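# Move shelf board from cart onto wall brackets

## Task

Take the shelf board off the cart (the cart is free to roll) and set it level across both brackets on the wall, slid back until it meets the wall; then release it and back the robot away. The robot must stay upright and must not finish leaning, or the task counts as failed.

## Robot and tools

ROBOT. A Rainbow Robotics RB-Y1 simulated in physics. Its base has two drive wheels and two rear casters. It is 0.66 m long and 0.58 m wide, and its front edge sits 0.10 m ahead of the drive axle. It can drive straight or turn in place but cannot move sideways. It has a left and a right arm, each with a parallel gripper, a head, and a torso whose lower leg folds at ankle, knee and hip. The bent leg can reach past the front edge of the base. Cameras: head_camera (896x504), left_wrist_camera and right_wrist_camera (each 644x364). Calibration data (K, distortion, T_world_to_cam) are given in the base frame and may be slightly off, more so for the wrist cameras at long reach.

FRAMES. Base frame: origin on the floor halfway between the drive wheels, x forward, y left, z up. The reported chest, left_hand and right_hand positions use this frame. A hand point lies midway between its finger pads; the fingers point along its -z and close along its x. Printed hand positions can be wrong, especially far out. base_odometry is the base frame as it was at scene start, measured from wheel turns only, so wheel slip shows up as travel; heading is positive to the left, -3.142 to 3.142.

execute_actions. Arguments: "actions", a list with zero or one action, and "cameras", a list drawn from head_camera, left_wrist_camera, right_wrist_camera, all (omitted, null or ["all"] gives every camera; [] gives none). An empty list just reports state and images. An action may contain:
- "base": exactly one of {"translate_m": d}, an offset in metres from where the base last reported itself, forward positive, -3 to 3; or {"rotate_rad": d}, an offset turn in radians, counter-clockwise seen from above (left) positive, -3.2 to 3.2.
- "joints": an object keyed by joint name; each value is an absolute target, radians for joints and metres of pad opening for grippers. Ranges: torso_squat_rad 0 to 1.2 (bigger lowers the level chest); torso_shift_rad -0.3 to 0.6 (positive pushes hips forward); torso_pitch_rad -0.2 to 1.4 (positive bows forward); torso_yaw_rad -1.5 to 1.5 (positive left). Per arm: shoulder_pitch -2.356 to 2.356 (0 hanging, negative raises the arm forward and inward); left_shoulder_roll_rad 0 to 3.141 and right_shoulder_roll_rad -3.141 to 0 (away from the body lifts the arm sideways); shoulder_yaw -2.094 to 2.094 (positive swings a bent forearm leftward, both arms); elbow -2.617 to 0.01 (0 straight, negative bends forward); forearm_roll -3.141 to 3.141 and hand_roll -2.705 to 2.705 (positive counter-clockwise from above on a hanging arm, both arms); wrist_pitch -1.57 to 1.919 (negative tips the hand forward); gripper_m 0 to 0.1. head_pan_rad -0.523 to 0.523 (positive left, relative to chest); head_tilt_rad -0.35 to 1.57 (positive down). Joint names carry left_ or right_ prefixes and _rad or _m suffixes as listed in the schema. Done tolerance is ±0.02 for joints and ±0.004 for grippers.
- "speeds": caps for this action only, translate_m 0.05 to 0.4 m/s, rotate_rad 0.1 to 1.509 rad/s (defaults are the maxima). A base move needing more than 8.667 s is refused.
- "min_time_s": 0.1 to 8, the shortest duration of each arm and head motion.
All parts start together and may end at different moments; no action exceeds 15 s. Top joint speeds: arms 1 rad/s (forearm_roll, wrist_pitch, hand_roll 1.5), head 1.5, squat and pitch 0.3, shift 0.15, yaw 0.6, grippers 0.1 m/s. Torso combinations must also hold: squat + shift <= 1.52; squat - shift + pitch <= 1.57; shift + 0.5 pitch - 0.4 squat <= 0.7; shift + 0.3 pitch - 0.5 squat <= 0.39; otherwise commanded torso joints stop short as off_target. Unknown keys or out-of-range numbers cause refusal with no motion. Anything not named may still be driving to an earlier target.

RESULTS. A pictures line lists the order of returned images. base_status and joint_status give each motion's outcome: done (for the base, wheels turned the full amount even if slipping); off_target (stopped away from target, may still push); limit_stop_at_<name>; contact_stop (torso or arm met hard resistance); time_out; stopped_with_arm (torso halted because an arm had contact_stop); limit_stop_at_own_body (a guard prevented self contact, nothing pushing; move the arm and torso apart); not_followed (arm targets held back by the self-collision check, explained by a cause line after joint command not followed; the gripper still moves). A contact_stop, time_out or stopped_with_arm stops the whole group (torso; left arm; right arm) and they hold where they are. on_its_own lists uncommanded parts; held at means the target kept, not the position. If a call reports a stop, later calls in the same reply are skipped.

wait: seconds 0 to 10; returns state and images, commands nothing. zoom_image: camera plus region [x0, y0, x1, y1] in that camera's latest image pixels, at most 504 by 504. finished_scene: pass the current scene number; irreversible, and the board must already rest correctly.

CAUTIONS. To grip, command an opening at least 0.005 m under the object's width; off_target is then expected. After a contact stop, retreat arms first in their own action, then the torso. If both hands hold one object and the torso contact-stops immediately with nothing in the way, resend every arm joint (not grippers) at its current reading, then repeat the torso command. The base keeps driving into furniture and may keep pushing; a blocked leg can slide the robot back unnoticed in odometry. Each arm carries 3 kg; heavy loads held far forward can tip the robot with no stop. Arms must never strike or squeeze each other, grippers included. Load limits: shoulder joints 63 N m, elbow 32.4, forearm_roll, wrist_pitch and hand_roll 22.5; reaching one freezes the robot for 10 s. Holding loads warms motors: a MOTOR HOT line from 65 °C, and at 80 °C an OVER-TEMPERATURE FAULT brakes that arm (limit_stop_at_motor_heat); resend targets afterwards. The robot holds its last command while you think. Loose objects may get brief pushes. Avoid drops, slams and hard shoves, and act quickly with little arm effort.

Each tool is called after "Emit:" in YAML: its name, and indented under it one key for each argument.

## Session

Emit:
execute_actions:
  actions: []

Scene clock: 0.00 s.
base_odometry: x=+0.000 y=+0.000 heading=+0.000 (m, m, rad; odometry frame)
base_status: not commanded
joint_positions: torso_squat_rad=+0.350 torso_shift_rad=+0.000 torso_pitch_rad=+0.000 torso_yaw_rad=-0.001 left_shoulder_pitch_rad=-0.007 left_shoulder_roll_rad=-0.001 left_shoulder_yaw_rad=-0.032 left_elbow_rad=-0.286 left_forearm_roll_rad=+0.038 left_wrist_pitch_rad=-0.016 left_hand_roll_rad=-0.041 left_gripper_m=+0.100 right_shoulder_pitch_rad=+0.024 right_shoulder_roll_rad=-0.042 right_shoulder_yaw_rad=+0.034 right_elbow_rad=-0.150 right_forearm_roll_rad=+0.049 right_wrist_pitch_rad=-0.016 right_hand_roll_rad=+0.033 right_gripper_m=+0.099 head_pan_rad=+0.000 head_tilt_rad=+0.400
joint_status: not commanded
chest: x=-0.2280 y=+0.0001 z=+1.2475 quat_wxyz=(+1.000, +0.000, +0.000, +0.000) (m; base frame)
left_hand: x=-0.0811 y=+0.2145 z=+0.5779 quat_wxyz=(+0.988, -0.003, -0.154, -0.018) (m; base frame)
right_hand: x=-0.1688 y=-0.2498 z=+0.5655 quat_wxyz=(+0.996, -0.022, -0.071, +0.055) (m; base frame)
pictures: head_camera, left_wrist_camera, right_wrist_camera
camera_calibration (this result's frames):
head_camera: T_world_to_cam=[[0.0404993, -0.998657, -0.0322966, 0.0505514], [-0.382176, 0.0143828, -0.923978, 1.31508], [0.923202, 0.0497635, -0.38108, 0.689505], [0, 0, 0, 1]] pos_world=[-0.136009, -0.00274312, 1.47949]
left_wrist_camera: T_world_to_cam=[[0.945426, -0.0408788, 0.323264, -0.103836], [-0.232669, -0.779246, 0.581929, -0.157916], [0.228113, -0.625384, -0.74623, 0.669596], [0, 0, 0, 1]] pos_world=[-0.0913168, 0.291454, 0.625135]
right_wrist_camera: T_world_to_cam=[[-0.978394, -0.16356, -0.126464, -0.140743], [-0.206655, 0.792059, 0.574401, -0.131195], [0.0062176, 0.588125, -0.808746, 0.686884], [0, 0, 0, 1]] pos_world=[-0.169085, -0.32308, 0.613074]
Images, in order (width x height): head_camera 896x504, left_wrist_camera 644x364, right_wrist_camera 644x364.

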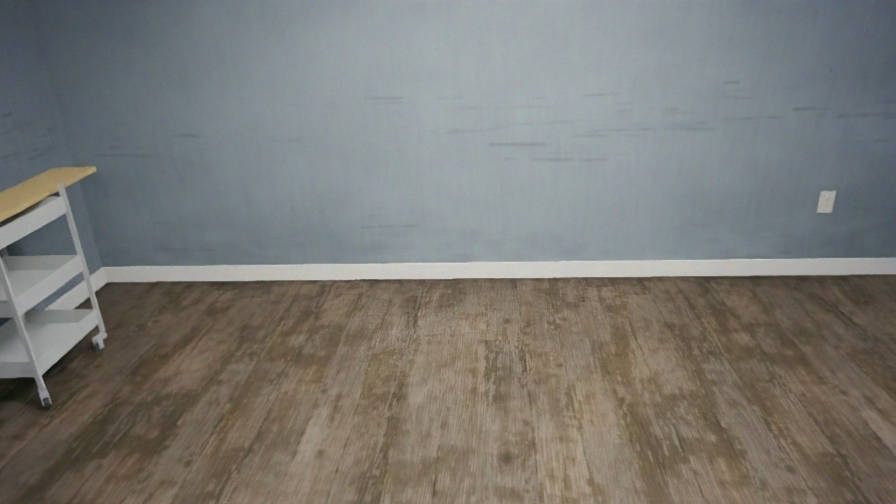

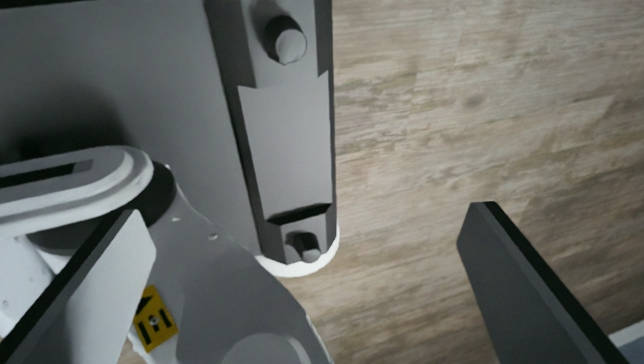

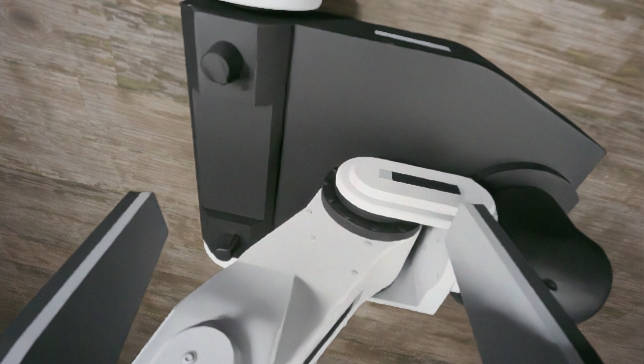

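Emit:
execute_actions:
  actions:
    - {"joints":{"torso_yaw_rad":0.55,"head_pan_rad":0.5,"head_tilt_rad":0.4,"left_shoulder_pitch_rad":-0.495,"left_shoulder_roll_rad":0.349,"left_shoulder_yaw_rad":0,"left_elbow_rad":-0.75,"left_forearm_roll_rad":0,"left_wrist_pitch_rad":-0.321,"left_hand_roll_rad":0.349,"right_shoulder_pitch_rad":-0.491,"right_shoulder_roll_rad":-0.349,"right_shoulder_yaw_rad":0,"right_elbow_rad":-0.75,"right_forearm_roll_rad":0,"right_wrist_pitch_rad":-0.321,"right_hand_roll_rad":-0.349},"min_time_s":1.3}
  cameras: ["head_camera"]

Scene clock: 7.80 s.
base_odometry: x=+0.000 y=+0.000 heading=+0.000 (m, m, rad; odometry frame)
base_status: not commanded
joint_positions: torso_squat_rad=+0.350 torso_shift_rad=+0.000 torso_pitch_rad=+0.000 torso_yaw_rad=+0.550 left_shoulder_pitch_rad=-0.495 left_shoulder_roll_rad=+0.349 left_shoulder_yaw_rad=+0.000 left_elbow_rad=-0.750 left_forearm_roll_rad=+0.000 left_wrist_pitch_rad=-0.321 left_hand_roll_rad=+0.349 left_gripper_m=+0.100 right_shoulder_pitch_rad=-0.491 right_shoulder_roll_rad=-0.349 right_shoulder_yaw_rad=+0.000 right_elbow_rad=-0.750 right_forearm_roll_rad=+0.000 right_wrist_pitch_rad=-0.321 right_hand_roll_rad=-0.349 right_gripper_m=+0.099 head_pan_rad=+0.500 head_tilt_rad=+0.400
joint_status: all done
chest: x=-0.2280 y=+0.0001 z=+1.2475 quat_wxyz=(+0.962, +0.000, +0.000, +0.272) (m; base frame)
left_hand: x=+0.1258 y=+0.6119 z=+1.0074 quat_wxyz=(+0.682, +0.192, -0.679, +0.193) (m; base frame)
right_hand: x=+0.4769 y=+0.0371 z=+1.0052 quat_wxyz=(+0.684, +0.190, -0.678, +0.192) (m; base frame)
pictures: head_camera
camera_calibration (this result's frames):
head_camera: T_world_to_cam=[[0.886925, -0.460749, -0.0327721, 0.233682], [-0.202898, -0.324868, -0.923739, 1.35479], [0.414965, 0.825936, -0.381618, 0.577315], [0, 0, 0, 1]] pos_world=[-0.17194, 0.0709716, 1.47945]
Images, in order (width x height): head_camera 896x504.

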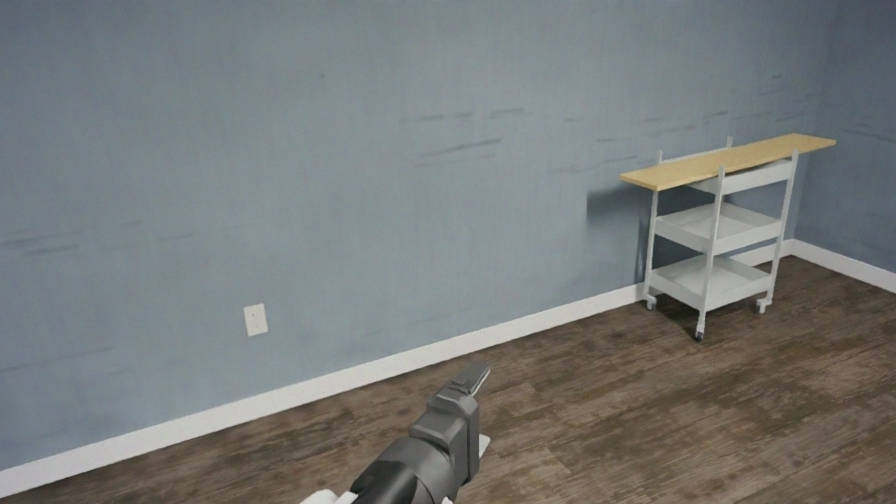

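Emit:
execute_actions:
  actions:
    - {"base":{"rotate_rad":0.4345},"joints":{"torso_yaw_rad":1.2,"head_tilt_rad":0.25}}
  cameras: ["head_camera"]

Emit:
execute_actions:
  actions:
    - {"base":{"translate_m":2.44},"joints":{"torso_squat_rad":0.96,"torso_yaw_rad":0,"head_tilt_rad":0.5}}
  cameras: ["head_camera"]

Scene clock: 26.20 s.
base_odometry: x=+0.000 y=+0.000 heading=+0.434 (m, m, rad; odometry frame)
base_status: done
joint_positions: torso_squat_rad=+0.350 torso_shift_rad=+0.000 torso_pitch_rad=+0.000 torso_yaw_rad=+1.200 left_shoulder_pitch_rad=-0.495 left_shoulder_roll_rad=+0.349 left_shoulder_yaw_rad=+0.000 left_elbow_rad=-0.750 left_forearm_roll_rad=+0.000 left_wrist_pitch_rad=-0.321 left_hand_roll_rad=+0.349 left_gripper_m=+0.100 right_shoulder_pitch_rad=-0.491 right_shoulder_roll_rad=-0.349 right_shoulder_yaw_rad=+0.000 right_elbow_rad=-0.750 right_forearm_roll_rad=+0.000 right_wrist_pitch_rad=-0.321 right_hand_roll_rad=-0.349 right_gripper_m=+0.099 head_pan_rad=+0.500 head_tilt_rad=+0.250
joint_status: all done
chest: x=-0.2280 y=+0.0001 z=+1.2475 quat_wxyz=(+0.825, +0.000, +0.000, +0.565) (m; base frame)
left_hand: x=-0.3166 y=+0.7013 z=+1.0075 quat_wxyz=(+0.585, +0.399, -0.582, +0.401) (m; base frame)
right_hand: x=+0.3109 y=+0.4560 z=+1.0050 quat_wxyz=(+0.587, +0.397, -0.582, +0.400) (m; base frame)
pictures: head_camera
camera_calibration (this result's frames):
head_camera: T_world_to_cam=[[0.98433, 0.17434, -0.0264441, 0.246527], [0.0164575, -0.240141, -0.970598, 1.46986], [-0.175564, 0.954954, -0.239247, 0.235715], [0, 0, 0, 1]] pos_world=[-0.225471, 0.0848969, 1.48955]
Images, in order (width x height): head_camera 896x504.

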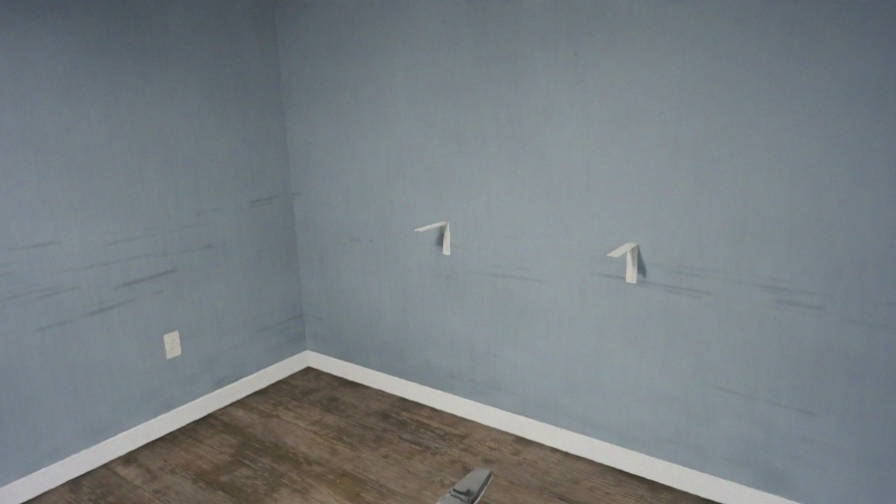

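Scene clock: 33.77 s.
base_odometry: x=+2.213 y=+1.027 heading=+0.434 (m, m, rad; odometry frame)
base_status: done
joint_positions: torso_squat_rad=+0.960 torso_shift_rad=+0.000 torso_pitch_rad=+0.000 torso_yaw_rad=+0.000 left_shoulder_pitch_rad=-0.495 left_shoulder_roll_rad=+0.349 left_shoulder_yaw_rad=+0.000 left_elbow_rad=-0.750 left_forearm_roll_rad=+0.000 left_wrist_pitch_rad=-0.321 left_hand_roll_rad=+0.349 left_gripper_m=+0.100 right_shoulder_pitch_rad=-0.491 right_shoulder_roll_rad=-0.349 right_shoulder_yaw_rad=+0.000 right_elbow_rad=-0.750 right_forearm_roll_rad=+0.000 right_wrist_pitch_rad=-0.321 right_hand_roll_rad=-0.349 right_gripper_m=+0.099 head_pan_rad=+0.500 head_tilt_rad=+0.500
joint_status: all done
chest: x=-0.2279 y=+0.0001 z=+0.9914 quat_wxyz=(+1.000, +0.000, +0.000, +0.000) (m; base frame)
left_hand: x=+0.3937 y=+0.3363 z=+0.7512 quat_wxyz=(+0.709, +0.000, -0.705, +0.001) (m; base frame)
right_hand: x=+0.3921 y=-0.3373 z=+0.7489 quat_wxyz=(+0.710, -0.001, -0.704, -0.001) (m; base frame)
pictures: head_camera
camera_calibration (this result's frames):
head_camera: T_world_to_cam=[[0.512103, -0.858145, -0.0365693, 0.144426], [-0.42202, -0.214304, -0.880893, 1.01894], [0.748098, 0.466541, -0.4719, 0.663918], [0, 0, 0, 1]] pos_world=[-0.140622, 0.0325577, 1.21617]
Images, in order (width x height): head_camera 896x504.

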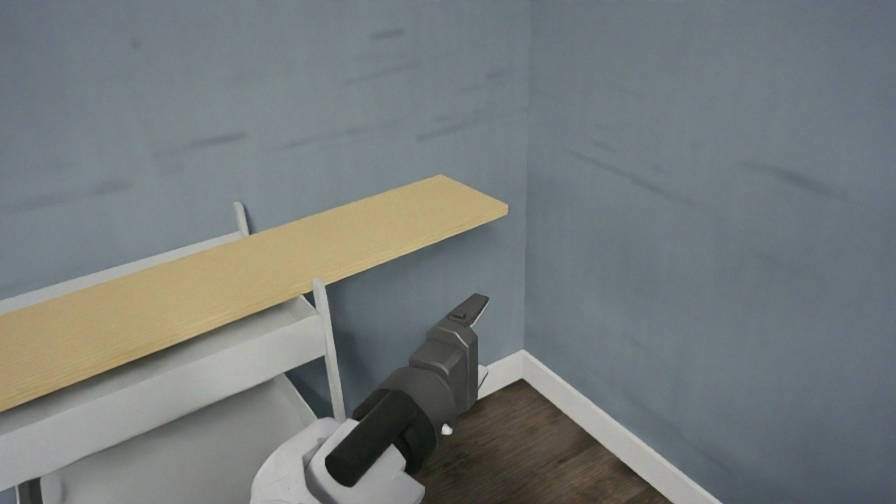

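Emit:
execute_actions:
  actions:
    - {"base":{"rotate_rad":1.18},"joints":{"head_pan_rad":0,"head_tilt_rad":0.6}}

Scene clock: 41.17 s.
base_odometry: x=+2.213 y=+1.027 heading=+1.614 (m, m, rad; odometry frame)
base_status: done
joint_positions: torso_squat_rad=+0.960 torso_shift_rad=+0.000 torso_pitch_rad=+0.000 torso_yaw_rad=+0.000 left_shoulder_pitch_rad=-0.495 left_shoulder_roll_rad=+0.349 left_shoulder_yaw_rad=+0.000 left_elbow_rad=-0.750 left_forearm_roll_rad=+0.000 left_wrist_pitch_rad=-0.321 left_hand_roll_rad=+0.349 left_gripper_m=+0.100 right_shoulder_pitch_rad=-0.491 right_shoulder_roll_rad=-0.349 right_shoulder_yaw_rad=+0.000 right_elbow_rad=-0.750 right_forearm_roll_rad=+0.000 right_wrist_pitch_rad=-0.321 right_hand_roll_rad=-0.349 right_gripper_m=+0.099 head_pan_rad=+0.000 head_tilt_rad=+0.600
joint_status: all done
chest: x=-0.2279 y=+0.0001 z=+0.9914 quat_wxyz=(+1.000, +0.000, +0.000, +0.000) (m; base frame)
left_hand: x=+0.3936 y=+0.3364 z=+0.7512 quat_wxyz=(+0.709, +0.000, -0.705, +0.001) (m; base frame)
right_hand: x=+0.3922 y=-0.3373 z=+0.7489 quat_wxyz=(+0.710, -0.001, -0.704, -0.001) (m; base frame)
pictures: head_camera, left_wrist_camera, right_wrist_camera
camera_calibration (this result's frames):
head_camera: T_world_to_cam=[[0.0342364, -0.998614, -0.0399646, 0.0501145], [-0.558584, 0.0140393, -0.829329, 0.929359], [0.828741, 0.0507169, -0.55733, 0.78237], [0, 0, 0, 1]] pos_world=[-0.130973, -0.00268189, 1.20878]
left_wrist_camera: T_world_to_cam=[[-0.0160656, -0.00538534, 0.999856, -0.745498], [-0.615475, -0.788029, -0.0141338, 0.548143], [0.787992, -0.615614, 0.00934562, -0.0244299], [0, 0, 0, 1]] pos_world=[0.344642, 0.412899, 0.753367]
right_wrist_camera: T_world_to_cam=[[-0.017861, -0.0517542, -0.9985, 0.731075], [-0.624544, 0.78044, -0.02928, 0.5608], [0.780785, 0.623084, -0.0462622, 0.020176], [0, 0, 0, 1]] pos_world=[0.347549, -0.412406, 0.747333]
Images, in order (width x height): head_camera 896x504, left_wrist_camera 644x364, right_wrist_camera 644x364.

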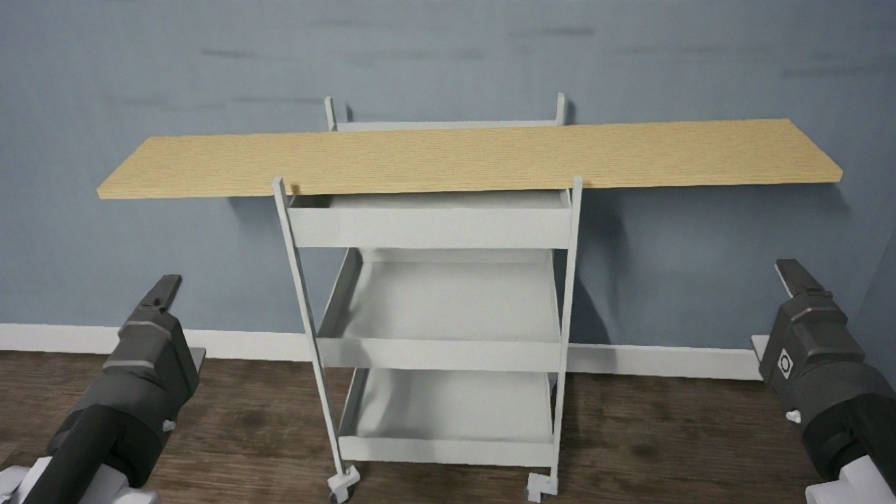

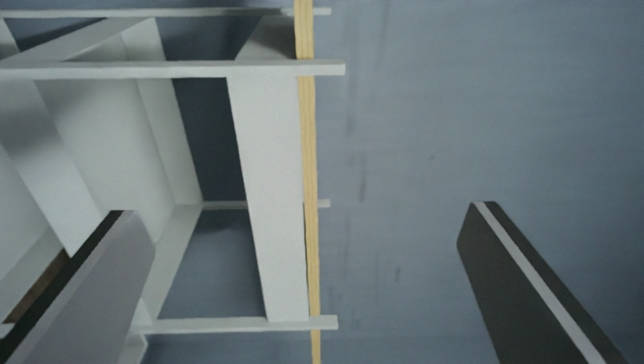

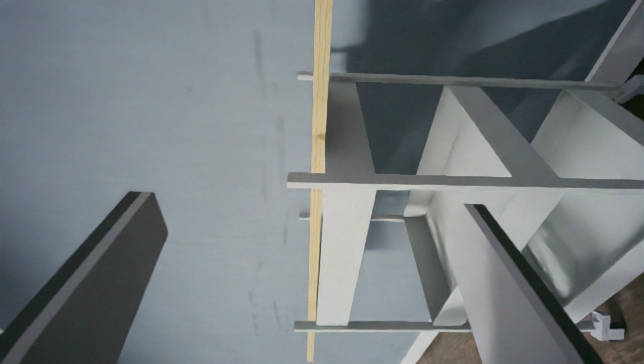

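Emit:
execute_actions:
  actions:
    - {"base":{"rotate_rad":0.16}}
  cameras: []

Emit:
execute_actions:
  actions:
    - {"base":{"translate_m":0.22},"joints":{"torso_squat_rad":0.975}}
  cameras: []

Emit:
execute_actions:
  actions:
    - {"base":{"rotate_rad":-0.16},"joints":{"head_tilt_rad":0.75}}

Scene clock: 63.33 s.
base_odometry: x=+2.213 y=+1.027 heading=+1.774 (m, m, rad; odometry frame)
base_status: done
joint_positions: torso_squat_rad=+0.960 torso_shift_rad=+0.000 torso_pitch_rad=+0.000 torso_yaw_rad=+0.000 left_shoulder_pitch_rad=-0.495 left_shoulder_roll_rad=+0.349 left_shoulder_yaw_rad=+0.000 left_elbow_rad=-0.750 left_forearm_roll_rad=+0.000 left_wrist_pitch_rad=-0.321 left_hand_roll_rad=+0.349 left_gripper_m=+0.100 right_shoulder_pitch_rad=-0.491 right_shoulder_roll_rad=-0.349 right_shoulder_yaw_rad=+0.000 right_elbow_rad=-0.750 right_forearm_roll_rad=+0.000 right_wrist_pitch_rad=-0.321 right_hand_roll_rad=-0.349 right_gripper_m=+0.099 head_pan_rad=+0.000 head_tilt_rad=+0.600
joint_status: not commanded
chest: x=-0.2279 y=+0.0001 z=+0.9914 quat_wxyz=(+1.000, +0.000, +0.000, +0.000) (m; base frame)
left_hand: x=+0.3936 y=+0.3364 z=+0.7512 quat_wxyz=(+0.709, +0.000, -0.705, +0.001) (m; base frame)
right_hand: x=+0.3922 y=-0.3373 z=+0.7489 quat_wxyz=(+0.710, -0.001, -0.704, -0.001) (m; base frame)
pictures: none
No camera images: the call's "cameras" was empty. Leave "cameras" out to get every camera's image.

Scene clock: 65.30 s.
base_odometry: x=+2.169 y=+1.242 heading=+1.774 (m, m, rad; odometry frame)
base_status: done
joint_positions: torso_squat_rad=+0.975 torso_shift_rad=+0.000 torso_pitch_rad=+0.000 torso_yaw_rad=+0.000 left_shoulder_pitch_rad=-0.495 left_shoulder_roll_rad=+0.349 left_shoulder_yaw_rad=+0.000 left_elbow_rad=-0.750 left_forearm_roll_rad=+0.000 left_wrist_pitch_rad=-0.321 left_hand_roll_rad=+0.349 left_gripper_m=+0.100 right_shoulder_pitch_rad=-0.491 right_shoulder_roll_rad=-0.349 right_shoulder_yaw_rad=+0.000 right_elbow_rad=-0.750 right_forearm_roll_rad=+0.000 right_wrist_pitch_rad=-0.321 right_hand_roll_rad=-0.349 right_gripper_m=+0.099 head_pan_rad=+0.000 head_tilt_rad=+0.600
joint_status: all done
chest: x=-0.2279 y=+0.0001 z=+0.9828 quat_wxyz=(+1.000, +0.000, +0.000, +0.000) (m; base frame)
left_hand: x=+0.3936 y=+0.3364 z=+0.7426 quat_wxyz=(+0.709, +0.000, -0.705, +0.001) (m; base frame)
right_hand: x=+0.3922 y=-0.3373 z=+0.7403 quat_wxyz=(+0.710, -0.001, -0.704, -0.001) (m; base frame)
pictures: none
No camera images: the call's "cameras" was empty. Leave "cameras" out to get every camera's image.

Scene clock: 66.77 s.
base_odometry: x=+2.169 y=+1.242 heading=+1.614 (m, m, rad; odometry frame)
base_status: done
joint_positions: torso_squat_rad=+0.975 torso_shift_rad=+0.000 torso_pitch_rad=+0.000 torso_yaw_rad=+0.000 left_shoulder_pitch_rad=-0.495 left_shoulder_roll_rad=+0.349 left_shoulder_yaw_rad=+0.000 left_elbow_rad=-0.750 left_forearm_roll_rad=+0.000 left_wrist_pitch_rad=-0.321 left_hand_roll_rad=+0.349 left_gripper_m=+0.100 right_shoulder_pitch_rad=-0.491 right_shoulder_roll_rad=-0.349 right_shoulder_yaw_rad=+0.000 right_elbow_rad=-0.750 right_forearm_roll_rad=+0.000 right_wrist_pitch_rad=-0.321 right_hand_roll_rad=-0.349 right_gripper_m=+0.099 head_pan_rad=+0.000 head_tilt_rad=+0.750
joint_status: all done
chest: x=-0.2279 y=+0.0001 z=+0.9828 quat_wxyz=(+1.000, +0.000, +0.000, +0.000) (m; base frame)
left_hand: x=+0.3936 y=+0.3364 z=+0.7426 quat_wxyz=(+0.709, +0.000, -0.705, +0.001) (m; base frame)
right_hand: x=+0.3922 y=-0.3373 z=+0.7403 quat_wxyz=(+0.710, -0.001, -0.704, -0.001) (m; base frame)
pictures: head_camera, left_wrist_camera, right_wrist_camera
camera_calibration (this result's frames):
head_camera: T_world_to_cam=[[0.0278479, -0.998616, -0.0446269, 0.0539734], [-0.676271, 0.0140553, -0.736518, 0.7882], [0.736126, 0.0506904, -0.674944, 0.897586], [0, 0, 0, 1]] pos_world=[-0.129202, -0.00267862, 1.18875]
left_wrist_camera: T_world_to_cam=[[-0.0160458, -0.00539013, 0.999857, -0.736849], [-0.615461, -0.788041, -0.0141252, 0.54803], [0.788004, -0.615599, 0.00932734, -0.0243376], [0, 0, 0, 1]] pos_world=[0.344646, 0.412916, 0.744712]
right_wrist_camera: T_world_to_cam=[[-0.0178688, -0.0517636, -0.998499, 0.722441], [-0.624563, 0.780425, -0.0292814, 0.56055], [0.78077, 0.623102, -0.0462749, 0.0197729], [0, 0, 0, 1]] pos_world=[0.34757, -0.412392, 0.738685]
Images, in order (width x height): head_camera 896x504, left_wrist_camera 644x364, right_wrist_camera 644x364.

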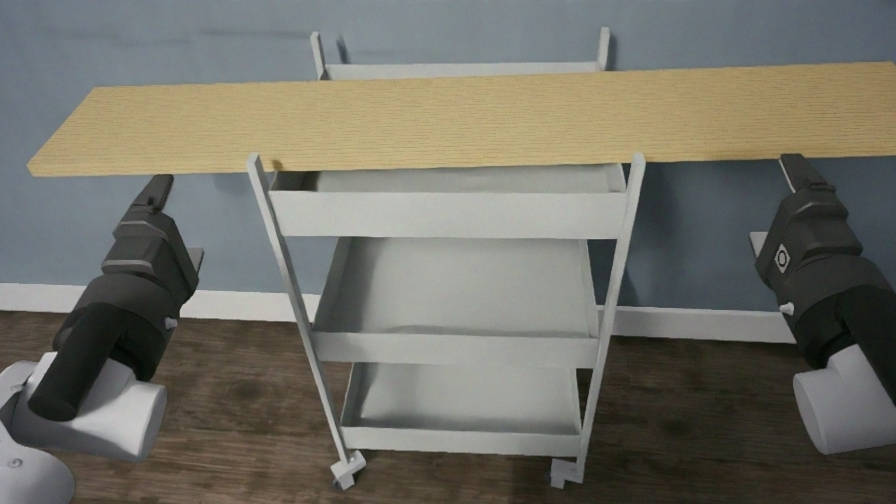

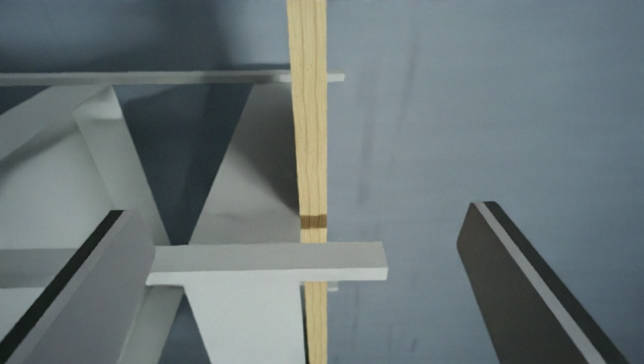

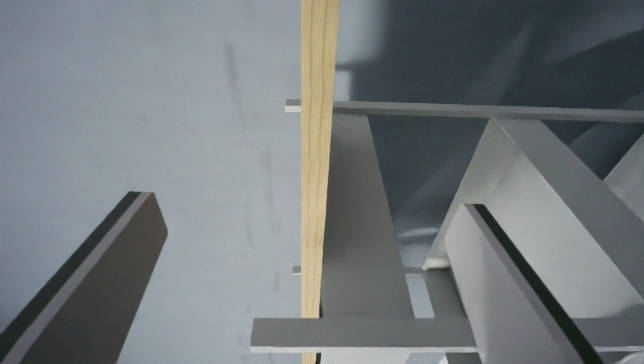

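Emit:
execute_actions:
  actions:
    - {"base":{"translate_m":0.155},"joints":{"left_gripper_m":0.06,"right_gripper_m":0.06}}

Scene clock: 73.17 s.
base_odometry: x=+2.162 y=+1.397 heading=+1.614 (m, m, rad; odometry frame)
base_status: done
joint_positions: torso_squat_rad=+0.975 torso_shift_rad=+0.000 torso_pitch_rad=+0.000 torso_yaw_rad=+0.000 left_shoulder_pitch_rad=-0.495 left_shoulder_roll_rad=+0.349 left_shoulder_yaw_rad=+0.000 left_elbow_rad=-0.750 left_forearm_roll_rad=+0.000 left_wrist_pitch_rad=-0.321 left_hand_roll_rad=+0.349 left_gripper_m=+0.060 right_shoulder_pitch_rad=-0.491 right_shoulder_roll_rad=-0.349 right_shoulder_yaw_rad=+0.000 right_elbow_rad=-0.750 right_forearm_roll_rad=+0.000 right_wrist_pitch_rad=-0.321 right_hand_roll_rad=-0.349 right_gripper_m=+0.060 head_pan_rad=+0.000 head_tilt_rad=+0.750
joint_status: all done
chest: x=-0.2279 y=+0.0001 z=+0.9828 quat_wxyz=(+1.000, +0.000, +0.000, +0.000) (m; base frame)
left_hand: x=+0.3937 y=+0.3364 z=+0.7426 quat_wxyz=(+0.709, +0.000, -0.705, +0.001) (m; base frame)
right_hand: x=+0.3922 y=-0.3373 z=+0.7403 quat_wxyz=(+0.710, -0.001, -0.704, -0.001) (m; base frame)
pictures: head_camera, left_wrist_camera, right_wrist_camera
camera_calibration (this result's frames):
head_camera: T_world_to_cam=[[0.0278388, -0.998616, -0.0446286, 0.0539725], [-0.676312, 0.0140598, -0.736481, 0.788168], [0.736089, 0.0506856, -0.674984, 0.897604], [0, 0, 0, 1]] pos_world=[-0.129172, -0.00267935, 1.18875]
left_wrist_camera: T_world_to_cam=[[-0.0160202, -0.00538983, 0.999857, -0.736843], [-0.615474, -0.788031, -0.0141094, 0.548022], [0.787995, -0.615612, 0.00930713, -0.0243333], [0, 0, 0, 1]] pos_world=[0.344664, 0.412907, 0.744697]
right_wrist_camera: T_world_to_cam=[[-0.0179487, -0.0517981, -0.998496, 0.722421], [-0.624498, 0.780478, -0.0292623, 0.560577], [0.78082, 0.623034, -0.0463564, 0.0198327], [0, 0, 0, 1]] pos_world=[0.34756, -0.412455, 0.738658]
Images, in order (width x height): head_camera 896x504, left_wrist_camera 644x364, right_wrist_camera 644x364.

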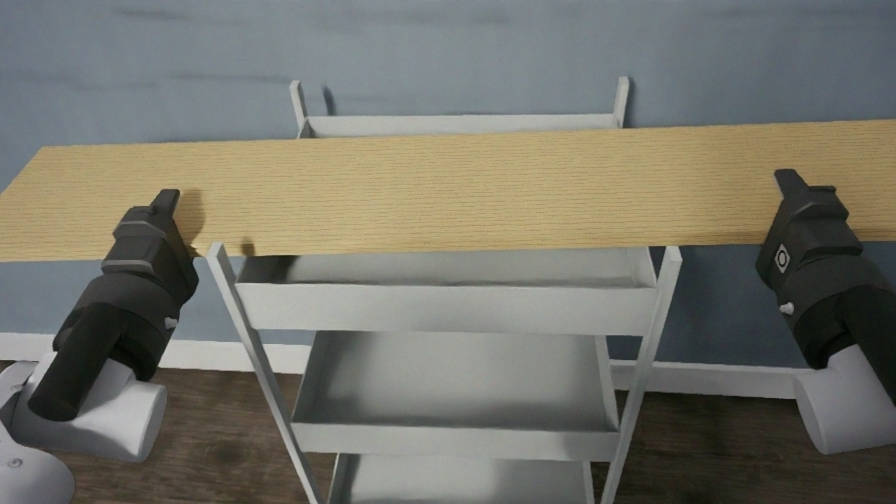

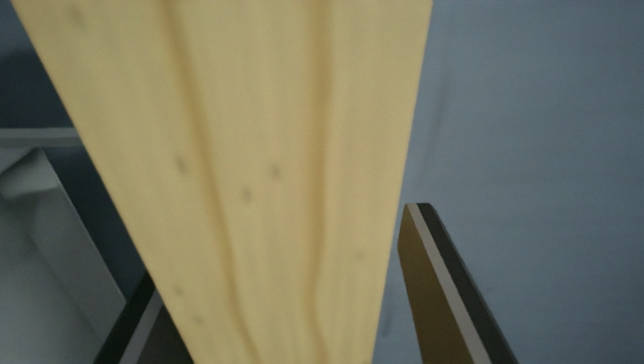

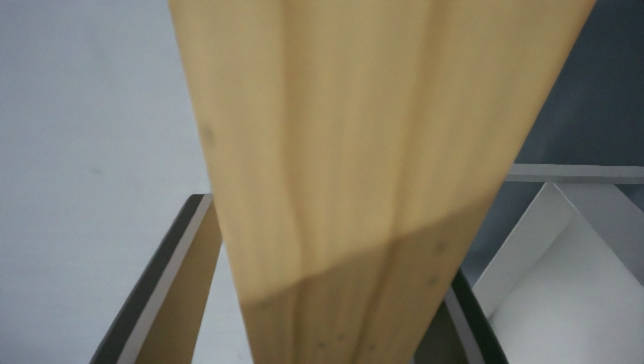

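Emit:
execute_actions:
  actions:
    - {"joints":{"torso_squat_rad":0.982,"left_gripper_m":0.0,"right_gripper_m":0.0}}

Emit:
execute_actions:
  actions:
    - {"joints":{"torso_squat_rad":0.84}}
  cameras: ["head_camera"]

Scene clock: 79.67 s.
base_odometry: x=+2.162 y=+1.397 heading=+1.614 (m, m, rad; odometry frame)
base_status: not commanded
joint_positions: torso_squat_rad=+0.982 torso_shift_rad=+0.000 torso_pitch_rad=+0.000 torso_yaw_rad=+0.000 left_shoulder_pitch_rad=-0.497 left_shoulder_roll_rad=+0.350 left_shoulder_yaw_rad=+0.001 left_elbow_rad=-0.752 left_forearm_roll_rad=+0.000 left_wrist_pitch_rad=-0.322 left_hand_roll_rad=+0.349 left_gripper_m=+0.018 right_shoulder_pitch_rad=-0.491 right_shoulder_roll_rad=-0.349 right_shoulder_yaw_rad=+0.000 right_elbow_rad=-0.750 right_forearm_roll_rad=+0.000 right_wrist_pitch_rad=-0.321 right_hand_roll_rad=-0.349 right_gripper_m=+0.017 head_pan_rad=+0.000 head_tilt_rad=+0.750
joint_status: left_gripper_m off_target (ended at +0.018, target +0.000); right_gripper_m off_target (ended at +0.017, target +0.000); the others done
chest: x=-0.2282 y=+0.0001 z=+0.9787 quat_wxyz=(+1.000, +0.000, +0.000, +0.000) (m; base frame)
left_hand: x=+0.3943 y=+0.3364 z=+0.7410 quat_wxyz=(+0.707, +0.000, -0.707, +0.000) (m; base frame)
right_hand: x=+0.3921 y=-0.3373 z=+0.7368 quat_wxyz=(+0.710, -0.001, -0.704, -0.001) (m; base frame)
pictures: head_camera, left_wrist_camera, right_wrist_camera
camera_calibration (this result's frames):
head_camera: T_world_to_cam=[[0.0278701, -0.998612, -0.0446891, 0.0538373], [-0.675827, 0.0141167, -0.736925, 0.785491], [0.736533, 0.0507403, -0.674496, 0.894689], [0, 0, 0, 1]] pos_world=[-0.129612, -0.00272268, 1.18472]
left_wrist_camera: T_world_to_cam=[[-0.0209471, -0.00549496, 0.999765, -0.733247], [-0.615836, -0.787686, -0.0172324, 0.550674], [0.787596, -0.616053, 0.0131158, -0.0273411], [0, 0, 0, 1]] pos_world=[0.345299, 0.412885, 0.742923]
right_wrist_camera: T_world_to_cam=[[-0.0166232, -0.0518546, -0.998516, 0.718469], [-0.624611, 0.780355, -0.0301266, 0.56105], [0.780759, 0.623184, -0.0453609, 0.0190408], [0, 0, 0, 1]] pos_world=[0.347515, -0.412428, 0.735169]
Images, in order (width x height): head_camera 896x504, left_wrist_camera 644x364, right_wrist_camera 644x364.

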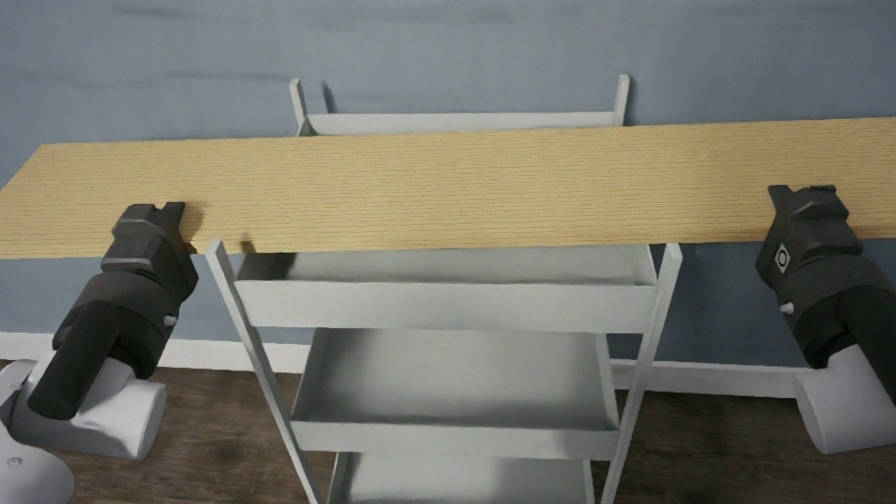

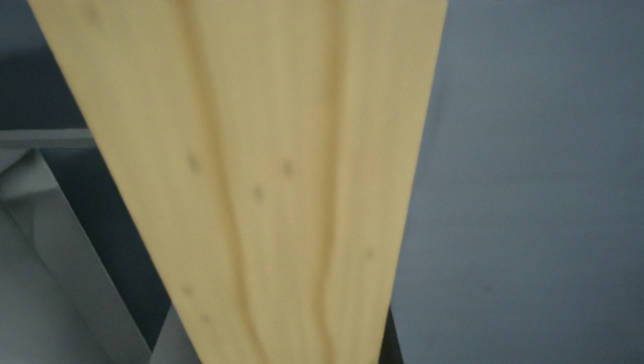

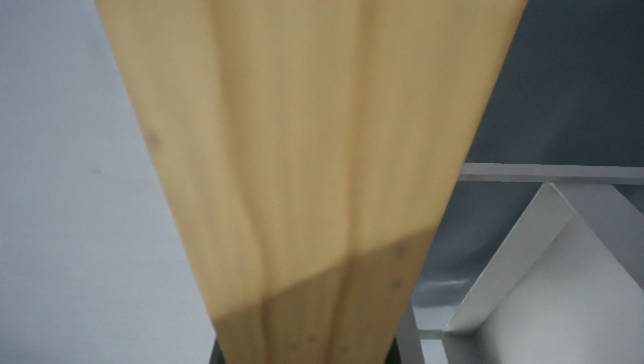

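Scene clock: 80.93 s.
base_odometry: x=+2.162 y=+1.397 heading=+1.614 (m, m, rad; odometry frame)
base_status: not commanded
joint_positions: torso_squat_rad=+0.840 torso_shift_rad=+0.000 torso_pitch_rad=+0.001 torso_yaw_rad=+0.000 left_shoulder_pitch_rad=-0.494 left_shoulder_roll_rad=+0.349 left_shoulder_yaw_rad=+0.000 left_elbow_rad=-0.749 left_forearm_roll_rad=+0.000 left_wrist_pitch_rad=-0.321 left_hand_roll_rad=+0.349 left_gripper_m=+0.018 right_shoulder_pitch_rad=-0.489 right_shoulder_roll_rad=-0.349 right_shoulder_yaw_rad=+0.001 right_elbow_rad=-0.748 right_forearm_roll_rad=+0.000 right_wrist_pitch_rad=-0.320 right_hand_roll_rad=-0.349 right_gripper_m=+0.017 head_pan_rad=+0.000 head_tilt_rad=+0.750
joint_status: all done
chest: x=-0.2275 y=+0.0001 z=+1.0572 quat_wxyz=(+1.000, +0.000, +0.001, +0.000) (m; base frame)
left_hand: x=+0.3934 y=+0.3366 z=+0.8154 quat_wxyz=(+0.710, +0.000, -0.704, +0.001) (m; base frame)
right_hand: x=+0.3915 y=-0.3376 z=+0.8118 quat_wxyz=(+0.712, -0.002, -0.702, -0.001) (m; base frame)
pictures: head_camera
camera_calibration (this result's frames):
head_camera: T_world_to_cam=[[0.0277992, -0.998612, -0.0447333, 0.0573565], [-0.676998, 0.0141166, -0.73585, 0.842453], [0.73546, 0.0507404, -0.675666, 0.948134], [0, 0, 0, 1]] pos_world=[-0.128571, -0.00272436, 1.26311]
Images, in order (width x height): head_camera 896x504.

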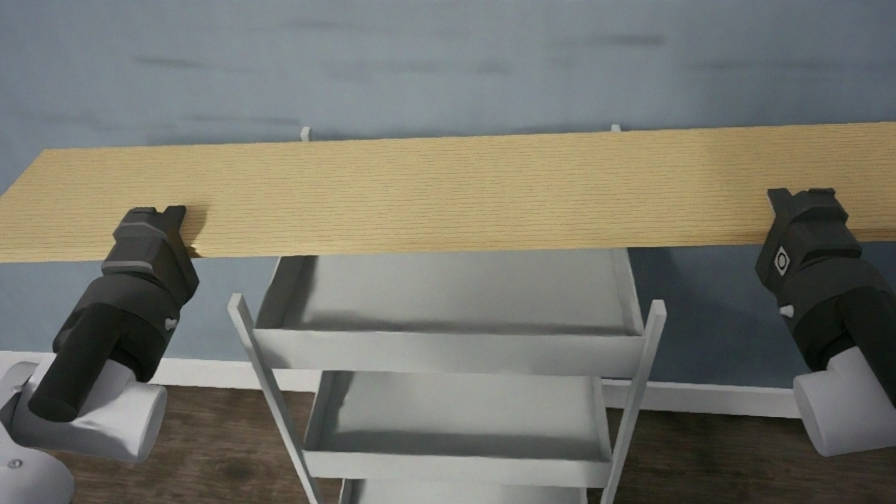

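Emit:
execute_actions:
  actions:
    - {"base":{"translate_m":-0.2},"joints":{"torso_squat_rad":0.5,"head_tilt_rad":0.45},"speeds":{"translate_m":0.25}}
  cameras: []

Emit:
execute_actions:
  actions:
    - {"base":{"rotate_rad":1.514},"joints":{"torso_squat_rad":0.33,"head_pan_rad":-0.3}}
  cameras: ["head_camera"]

Emit:
execute_actions:
  actions:
    - {"base":{"translate_m":2.7},"joints":{"head_pan_rad":-0.52}}
  cameras: ["head_camera"]

Scene clock: 113.30 s.
base_odometry: x=+2.171 y=+1.197 heading=+1.614 (m, m, rad; odometry frame)
base_status: done
joint_positions: torso_squat_rad=+0.500 torso_shift_rad=+0.000 torso_pitch_rad=+0.001 torso_yaw_rad=+0.000 left_shoulder_pitch_rad=-0.494 left_shoulder_roll_rad=+0.349 left_shoulder_yaw_rad=+0.000 left_elbow_rad=-0.749 left_forearm_roll_rad=+0.000 left_wrist_pitch_rad=-0.321 left_hand_roll_rad=+0.349 left_gripper_m=+0.018 right_shoulder_pitch_rad=-0.489 right_shoulder_roll_rad=-0.349 right_shoulder_yaw_rad=+0.001 right_elbow_rad=-0.748 right_forearm_roll_rad=+0.000 right_wrist_pitch_rad=-0.320 right_hand_roll_rad=-0.349 right_gripper_m=+0.017 head_pan_rad=+0.000 head_tilt_rad=+0.450
joint_status: all done
chest: x=-0.2275 y=+0.0001 z=+1.2043 quat_wxyz=(+1.000, +0.000, +0.001, +0.000) (m; base frame)
left_hand: x=+0.3934 y=+0.3366 z=+0.9623 quat_wxyz=(+0.710, +0.000, -0.704, +0.001) (m; base frame)
right_hand: x=+0.3915 y=-0.3377 z=+0.9588 quat_wxyz=(+0.712, -0.002, -0.702, -0.001) (m; base frame)
pictures: none
No camera images: the call's "cameras" was empty. Leave "cameras" out to get every camera's image.

Scene clock: 117.13 s.
base_odometry: x=+2.171 y=+1.197 heading=+3.127 (m, m, rad; odometry frame)
base_status: done
joint_positions: torso_squat_rad=+0.330 torso_shift_rad=+0.000 torso_pitch_rad=+0.001 torso_yaw_rad=+0.000 left_shoulder_pitch_rad=-0.494 left_shoulder_roll_rad=+0.349 left_shoulder_yaw_rad=+0.000 left_elbow_rad=-0.749 left_forearm_roll_rad=+0.000 left_wrist_pitch_rad=-0.321 left_hand_roll_rad=+0.349 left_gripper_m=+0.018 right_shoulder_pitch_rad=-0.489 right_shoulder_roll_rad=-0.349 right_shoulder_yaw_rad=+0.001 right_elbow_rad=-0.748 right_forearm_roll_rad=+0.000 right_wrist_pitch_rad=-0.320 right_hand_roll_rad=-0.349 right_gripper_m=+0.017 head_pan_rad=-0.300 head_tilt_rad=+0.450
joint_status: all done
chest: x=-0.2275 y=+0.0001 z=+1.2522 quat_wxyz=(+1.000, +0.000, +0.001, +0.000) (m; base frame)
left_hand: x=+0.3934 y=+0.3366 z=+1.0102 quat_wxyz=(+0.710, +0.000, -0.704, +0.001) (m; base frame)
right_hand: x=+0.3915 y=-0.3376 z=+1.0067 quat_wxyz=(+0.712, -0.002, -0.702, -0.001) (m; base frame)
pictures: head_camera
camera_calibration (this result's frames):
head_camera: T_world_to_cam=[[-0.257027, -0.965803, -0.0340767, -0.00784327], [-0.405967, 0.139904, -0.903116, 1.28445], [0.876999, -0.218291, -0.428043, 0.749325], [0, 0, 0, 1]] pos_world=[-0.137729, -0.0237037, 1.48048]
Images, in order (width x height): head_camera 896x504.

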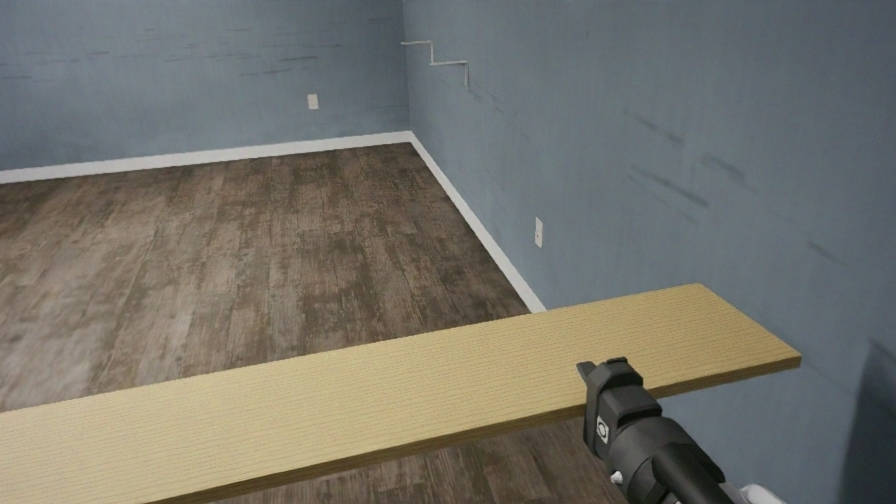

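Scene clock: 125.43 s.
base_odometry: x=-0.529 y=+1.236 heading=+3.127 (m, m, rad; odometry frame)
base_status: done
joint_positions: torso_squat_rad=+0.330 torso_shift_rad=+0.000 torso_pitch_rad=+0.001 torso_yaw_rad=+0.000 left_shoulder_pitch_rad=-0.494 left_shoulder_roll_rad=+0.349 left_shoulder_yaw_rad=+0.000 left_elbow_rad=-0.749 left_forearm_roll_rad=+0.000 left_wrist_pitch_rad=-0.320 left_hand_roll_rad=+0.349 left_gripper_m=+0.018 right_shoulder_pitch_rad=-0.489 right_shoulder_roll_rad=-0.349 right_shoulder_yaw_rad=+0.001 right_elbow_rad=-0.748 right_forearm_roll_rad=+0.000 right_wrist_pitch_rad=-0.320 right_hand_roll_rad=-0.349 right_gripper_m=+0.017 head_pan_rad=-0.520 head_tilt_rad=+0.450
joint_status: all done
chest: x=-0.2275 y=+0.0001 z=+1.2522 quat_wxyz=(+1.000, +0.000, +0.001, +0.000) (m; base frame)
left_hand: x=+0.3934 y=+0.3366 z=+1.0101 quat_wxyz=(+0.710, +0.000, -0.704, +0.001) (m; base frame)
right_hand: x=+0.3914 y=-0.3377 z=+1.0066 quat_wxyz=(+0.712, -0.002, -0.702, -0.001) (m; base frame)
pictures: head_camera
camera_calibration (this result's frames):
head_camera: T_world_to_cam=[[-0.461598, -0.886444, -0.0338204, -0.0501989], [-0.365615, 0.224846, -0.9032, 1.29284], [0.808241, -0.40455, -0.427886, 0.735002], [0, 0, 0, 1]] pos_world=[-0.144548, -0.037844, 1.48049]
Images, in order (width x height): head_camera 896x504.

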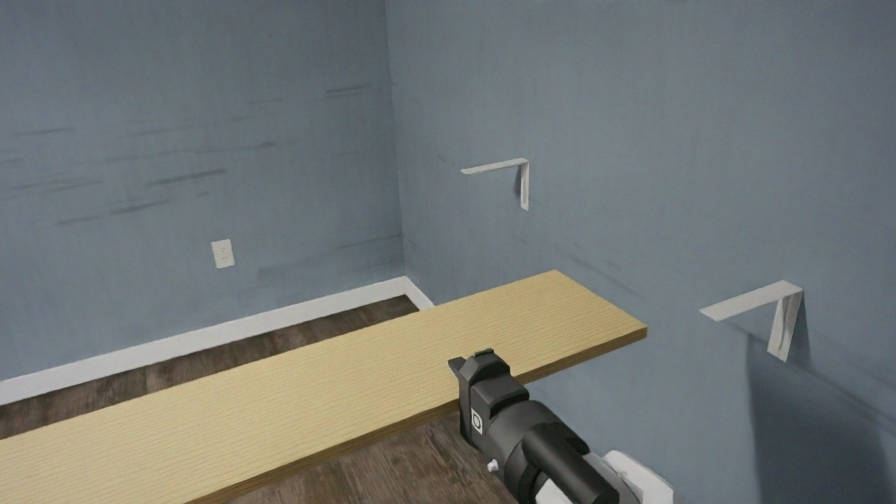

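Emit:
execute_actions:
  actions:
    - {"base":{"translate_m":0.9}}
  cameras: []

Emit:
execute_actions:
  actions:
    - {"base":{"rotate_rad":-1.57},"joints":{"head_pan_rad":0,"head_tilt_rad":0.55}}
  cameras: ["head_camera"]

Scene clock: 140.93 s.
base_odometry: x=-1.429 y=+1.248 heading=+3.127 (m, m, rad; odometry frame)
base_status: done
joint_positions: torso_squat_rad=+0.330 torso_shift_rad=+0.000 torso_pitch_rad=+0.001 torso_yaw_rad=+0.000 left_shoulder_pitch_rad=-0.494 left_shoulder_roll_rad=+0.349 left_shoulder_yaw_rad=+0.000 left_elbow_rad=-0.749 left_forearm_roll_rad=+0.000 left_wrist_pitch_rad=-0.320 left_hand_roll_rad=+0.349 left_gripper_m=+0.018 right_shoulder_pitch_rad=-0.489 right_shoulder_roll_rad=-0.349 right_shoulder_yaw_rad=+0.001 right_elbow_rad=-0.748 right_forearm_roll_rad=+0.000 right_wrist_pitch_rad=-0.320 right_hand_roll_rad=-0.349 right_gripper_m=+0.017 head_pan_rad=-0.520 head_tilt_rad=+0.450
joint_status: not commanded
chest: x=-0.2275 y=+0.0001 z=+1.2522 quat_wxyz=(+1.000, +0.000, +0.001, +0.000) (m; base frame)
left_hand: x=+0.3934 y=+0.3366 z=+1.0101 quat_wxyz=(+0.710, +0.000, -0.704, +0.001) (m; base frame)
right_hand: x=+0.3914 y=-0.3377 z=+1.0066 quat_wxyz=(+0.712, -0.002, -0.702, -0.001) (m; base frame)
pictures: none
No camera images: the call's "cameras" was empty. Leave "cameras" out to get every camera's image.

Scene clock: 144.83 s.
base_odometry: x=-1.429 y=+1.248 heading=+1.558 (m, m, rad; odometry frame)
base_status: done
joint_positions: torso_squat_rad=+0.330 torso_shift_rad=+0.000 torso_pitch_rad=+0.001 torso_yaw_rad=+0.000 left_shoulder_pitch_rad=-0.494 left_shoulder_roll_rad=+0.349 left_shoulder_yaw_rad=+0.000 left_elbow_rad=-0.749 left_forearm_roll_rad=+0.000 left_wrist_pitch_rad=-0.320 left_hand_roll_rad=+0.349 left_gripper_m=+0.018 right_shoulder_pitch_rad=-0.489 right_shoulder_roll_rad=-0.349 right_shoulder_yaw_rad=+0.001 right_elbow_rad=-0.748 right_forearm_roll_rad=+0.000 right_wrist_pitch_rad=-0.320 right_hand_roll_rad=-0.349 right_gripper_m=+0.017 head_pan_rad=+0.000 head_tilt_rad=+0.550
joint_status: all done
chest: x=-0.2275 y=+0.0001 z=+1.2522 quat_wxyz=(+1.000, +0.000, +0.001, +0.000) (m; base frame)
left_hand: x=+0.3934 y=+0.3366 z=+1.0101 quat_wxyz=(+0.710, +0.000, -0.704, +0.001) (m; base frame)
right_hand: x=+0.3914 y=-0.3376 z=+1.0066 quat_wxyz=(+0.712, -0.002, -0.702, -0.001) (m; base frame)
pictures: head_camera
camera_calibration (this result's frames):
head_camera: T_world_to_cam=[[0.0361527, -0.998614, -0.038259, 0.0584181], [-0.517277, 0.0140569, -0.855703, 1.19277], [0.855054, 0.0507265, -0.516051, 0.872593], [0, 0, 0, 1]] pos_world=[-0.131235, -0.00269309, 1.47319]
Images, in order (width x height): head_camera 896x504.

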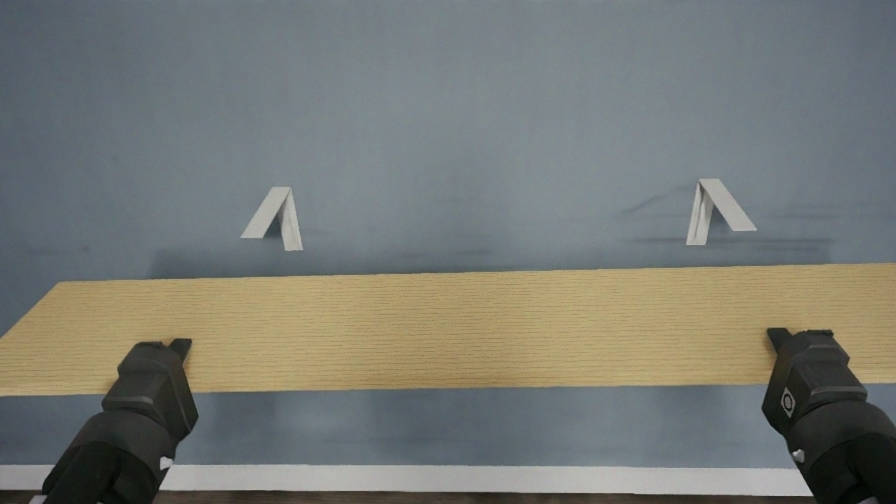

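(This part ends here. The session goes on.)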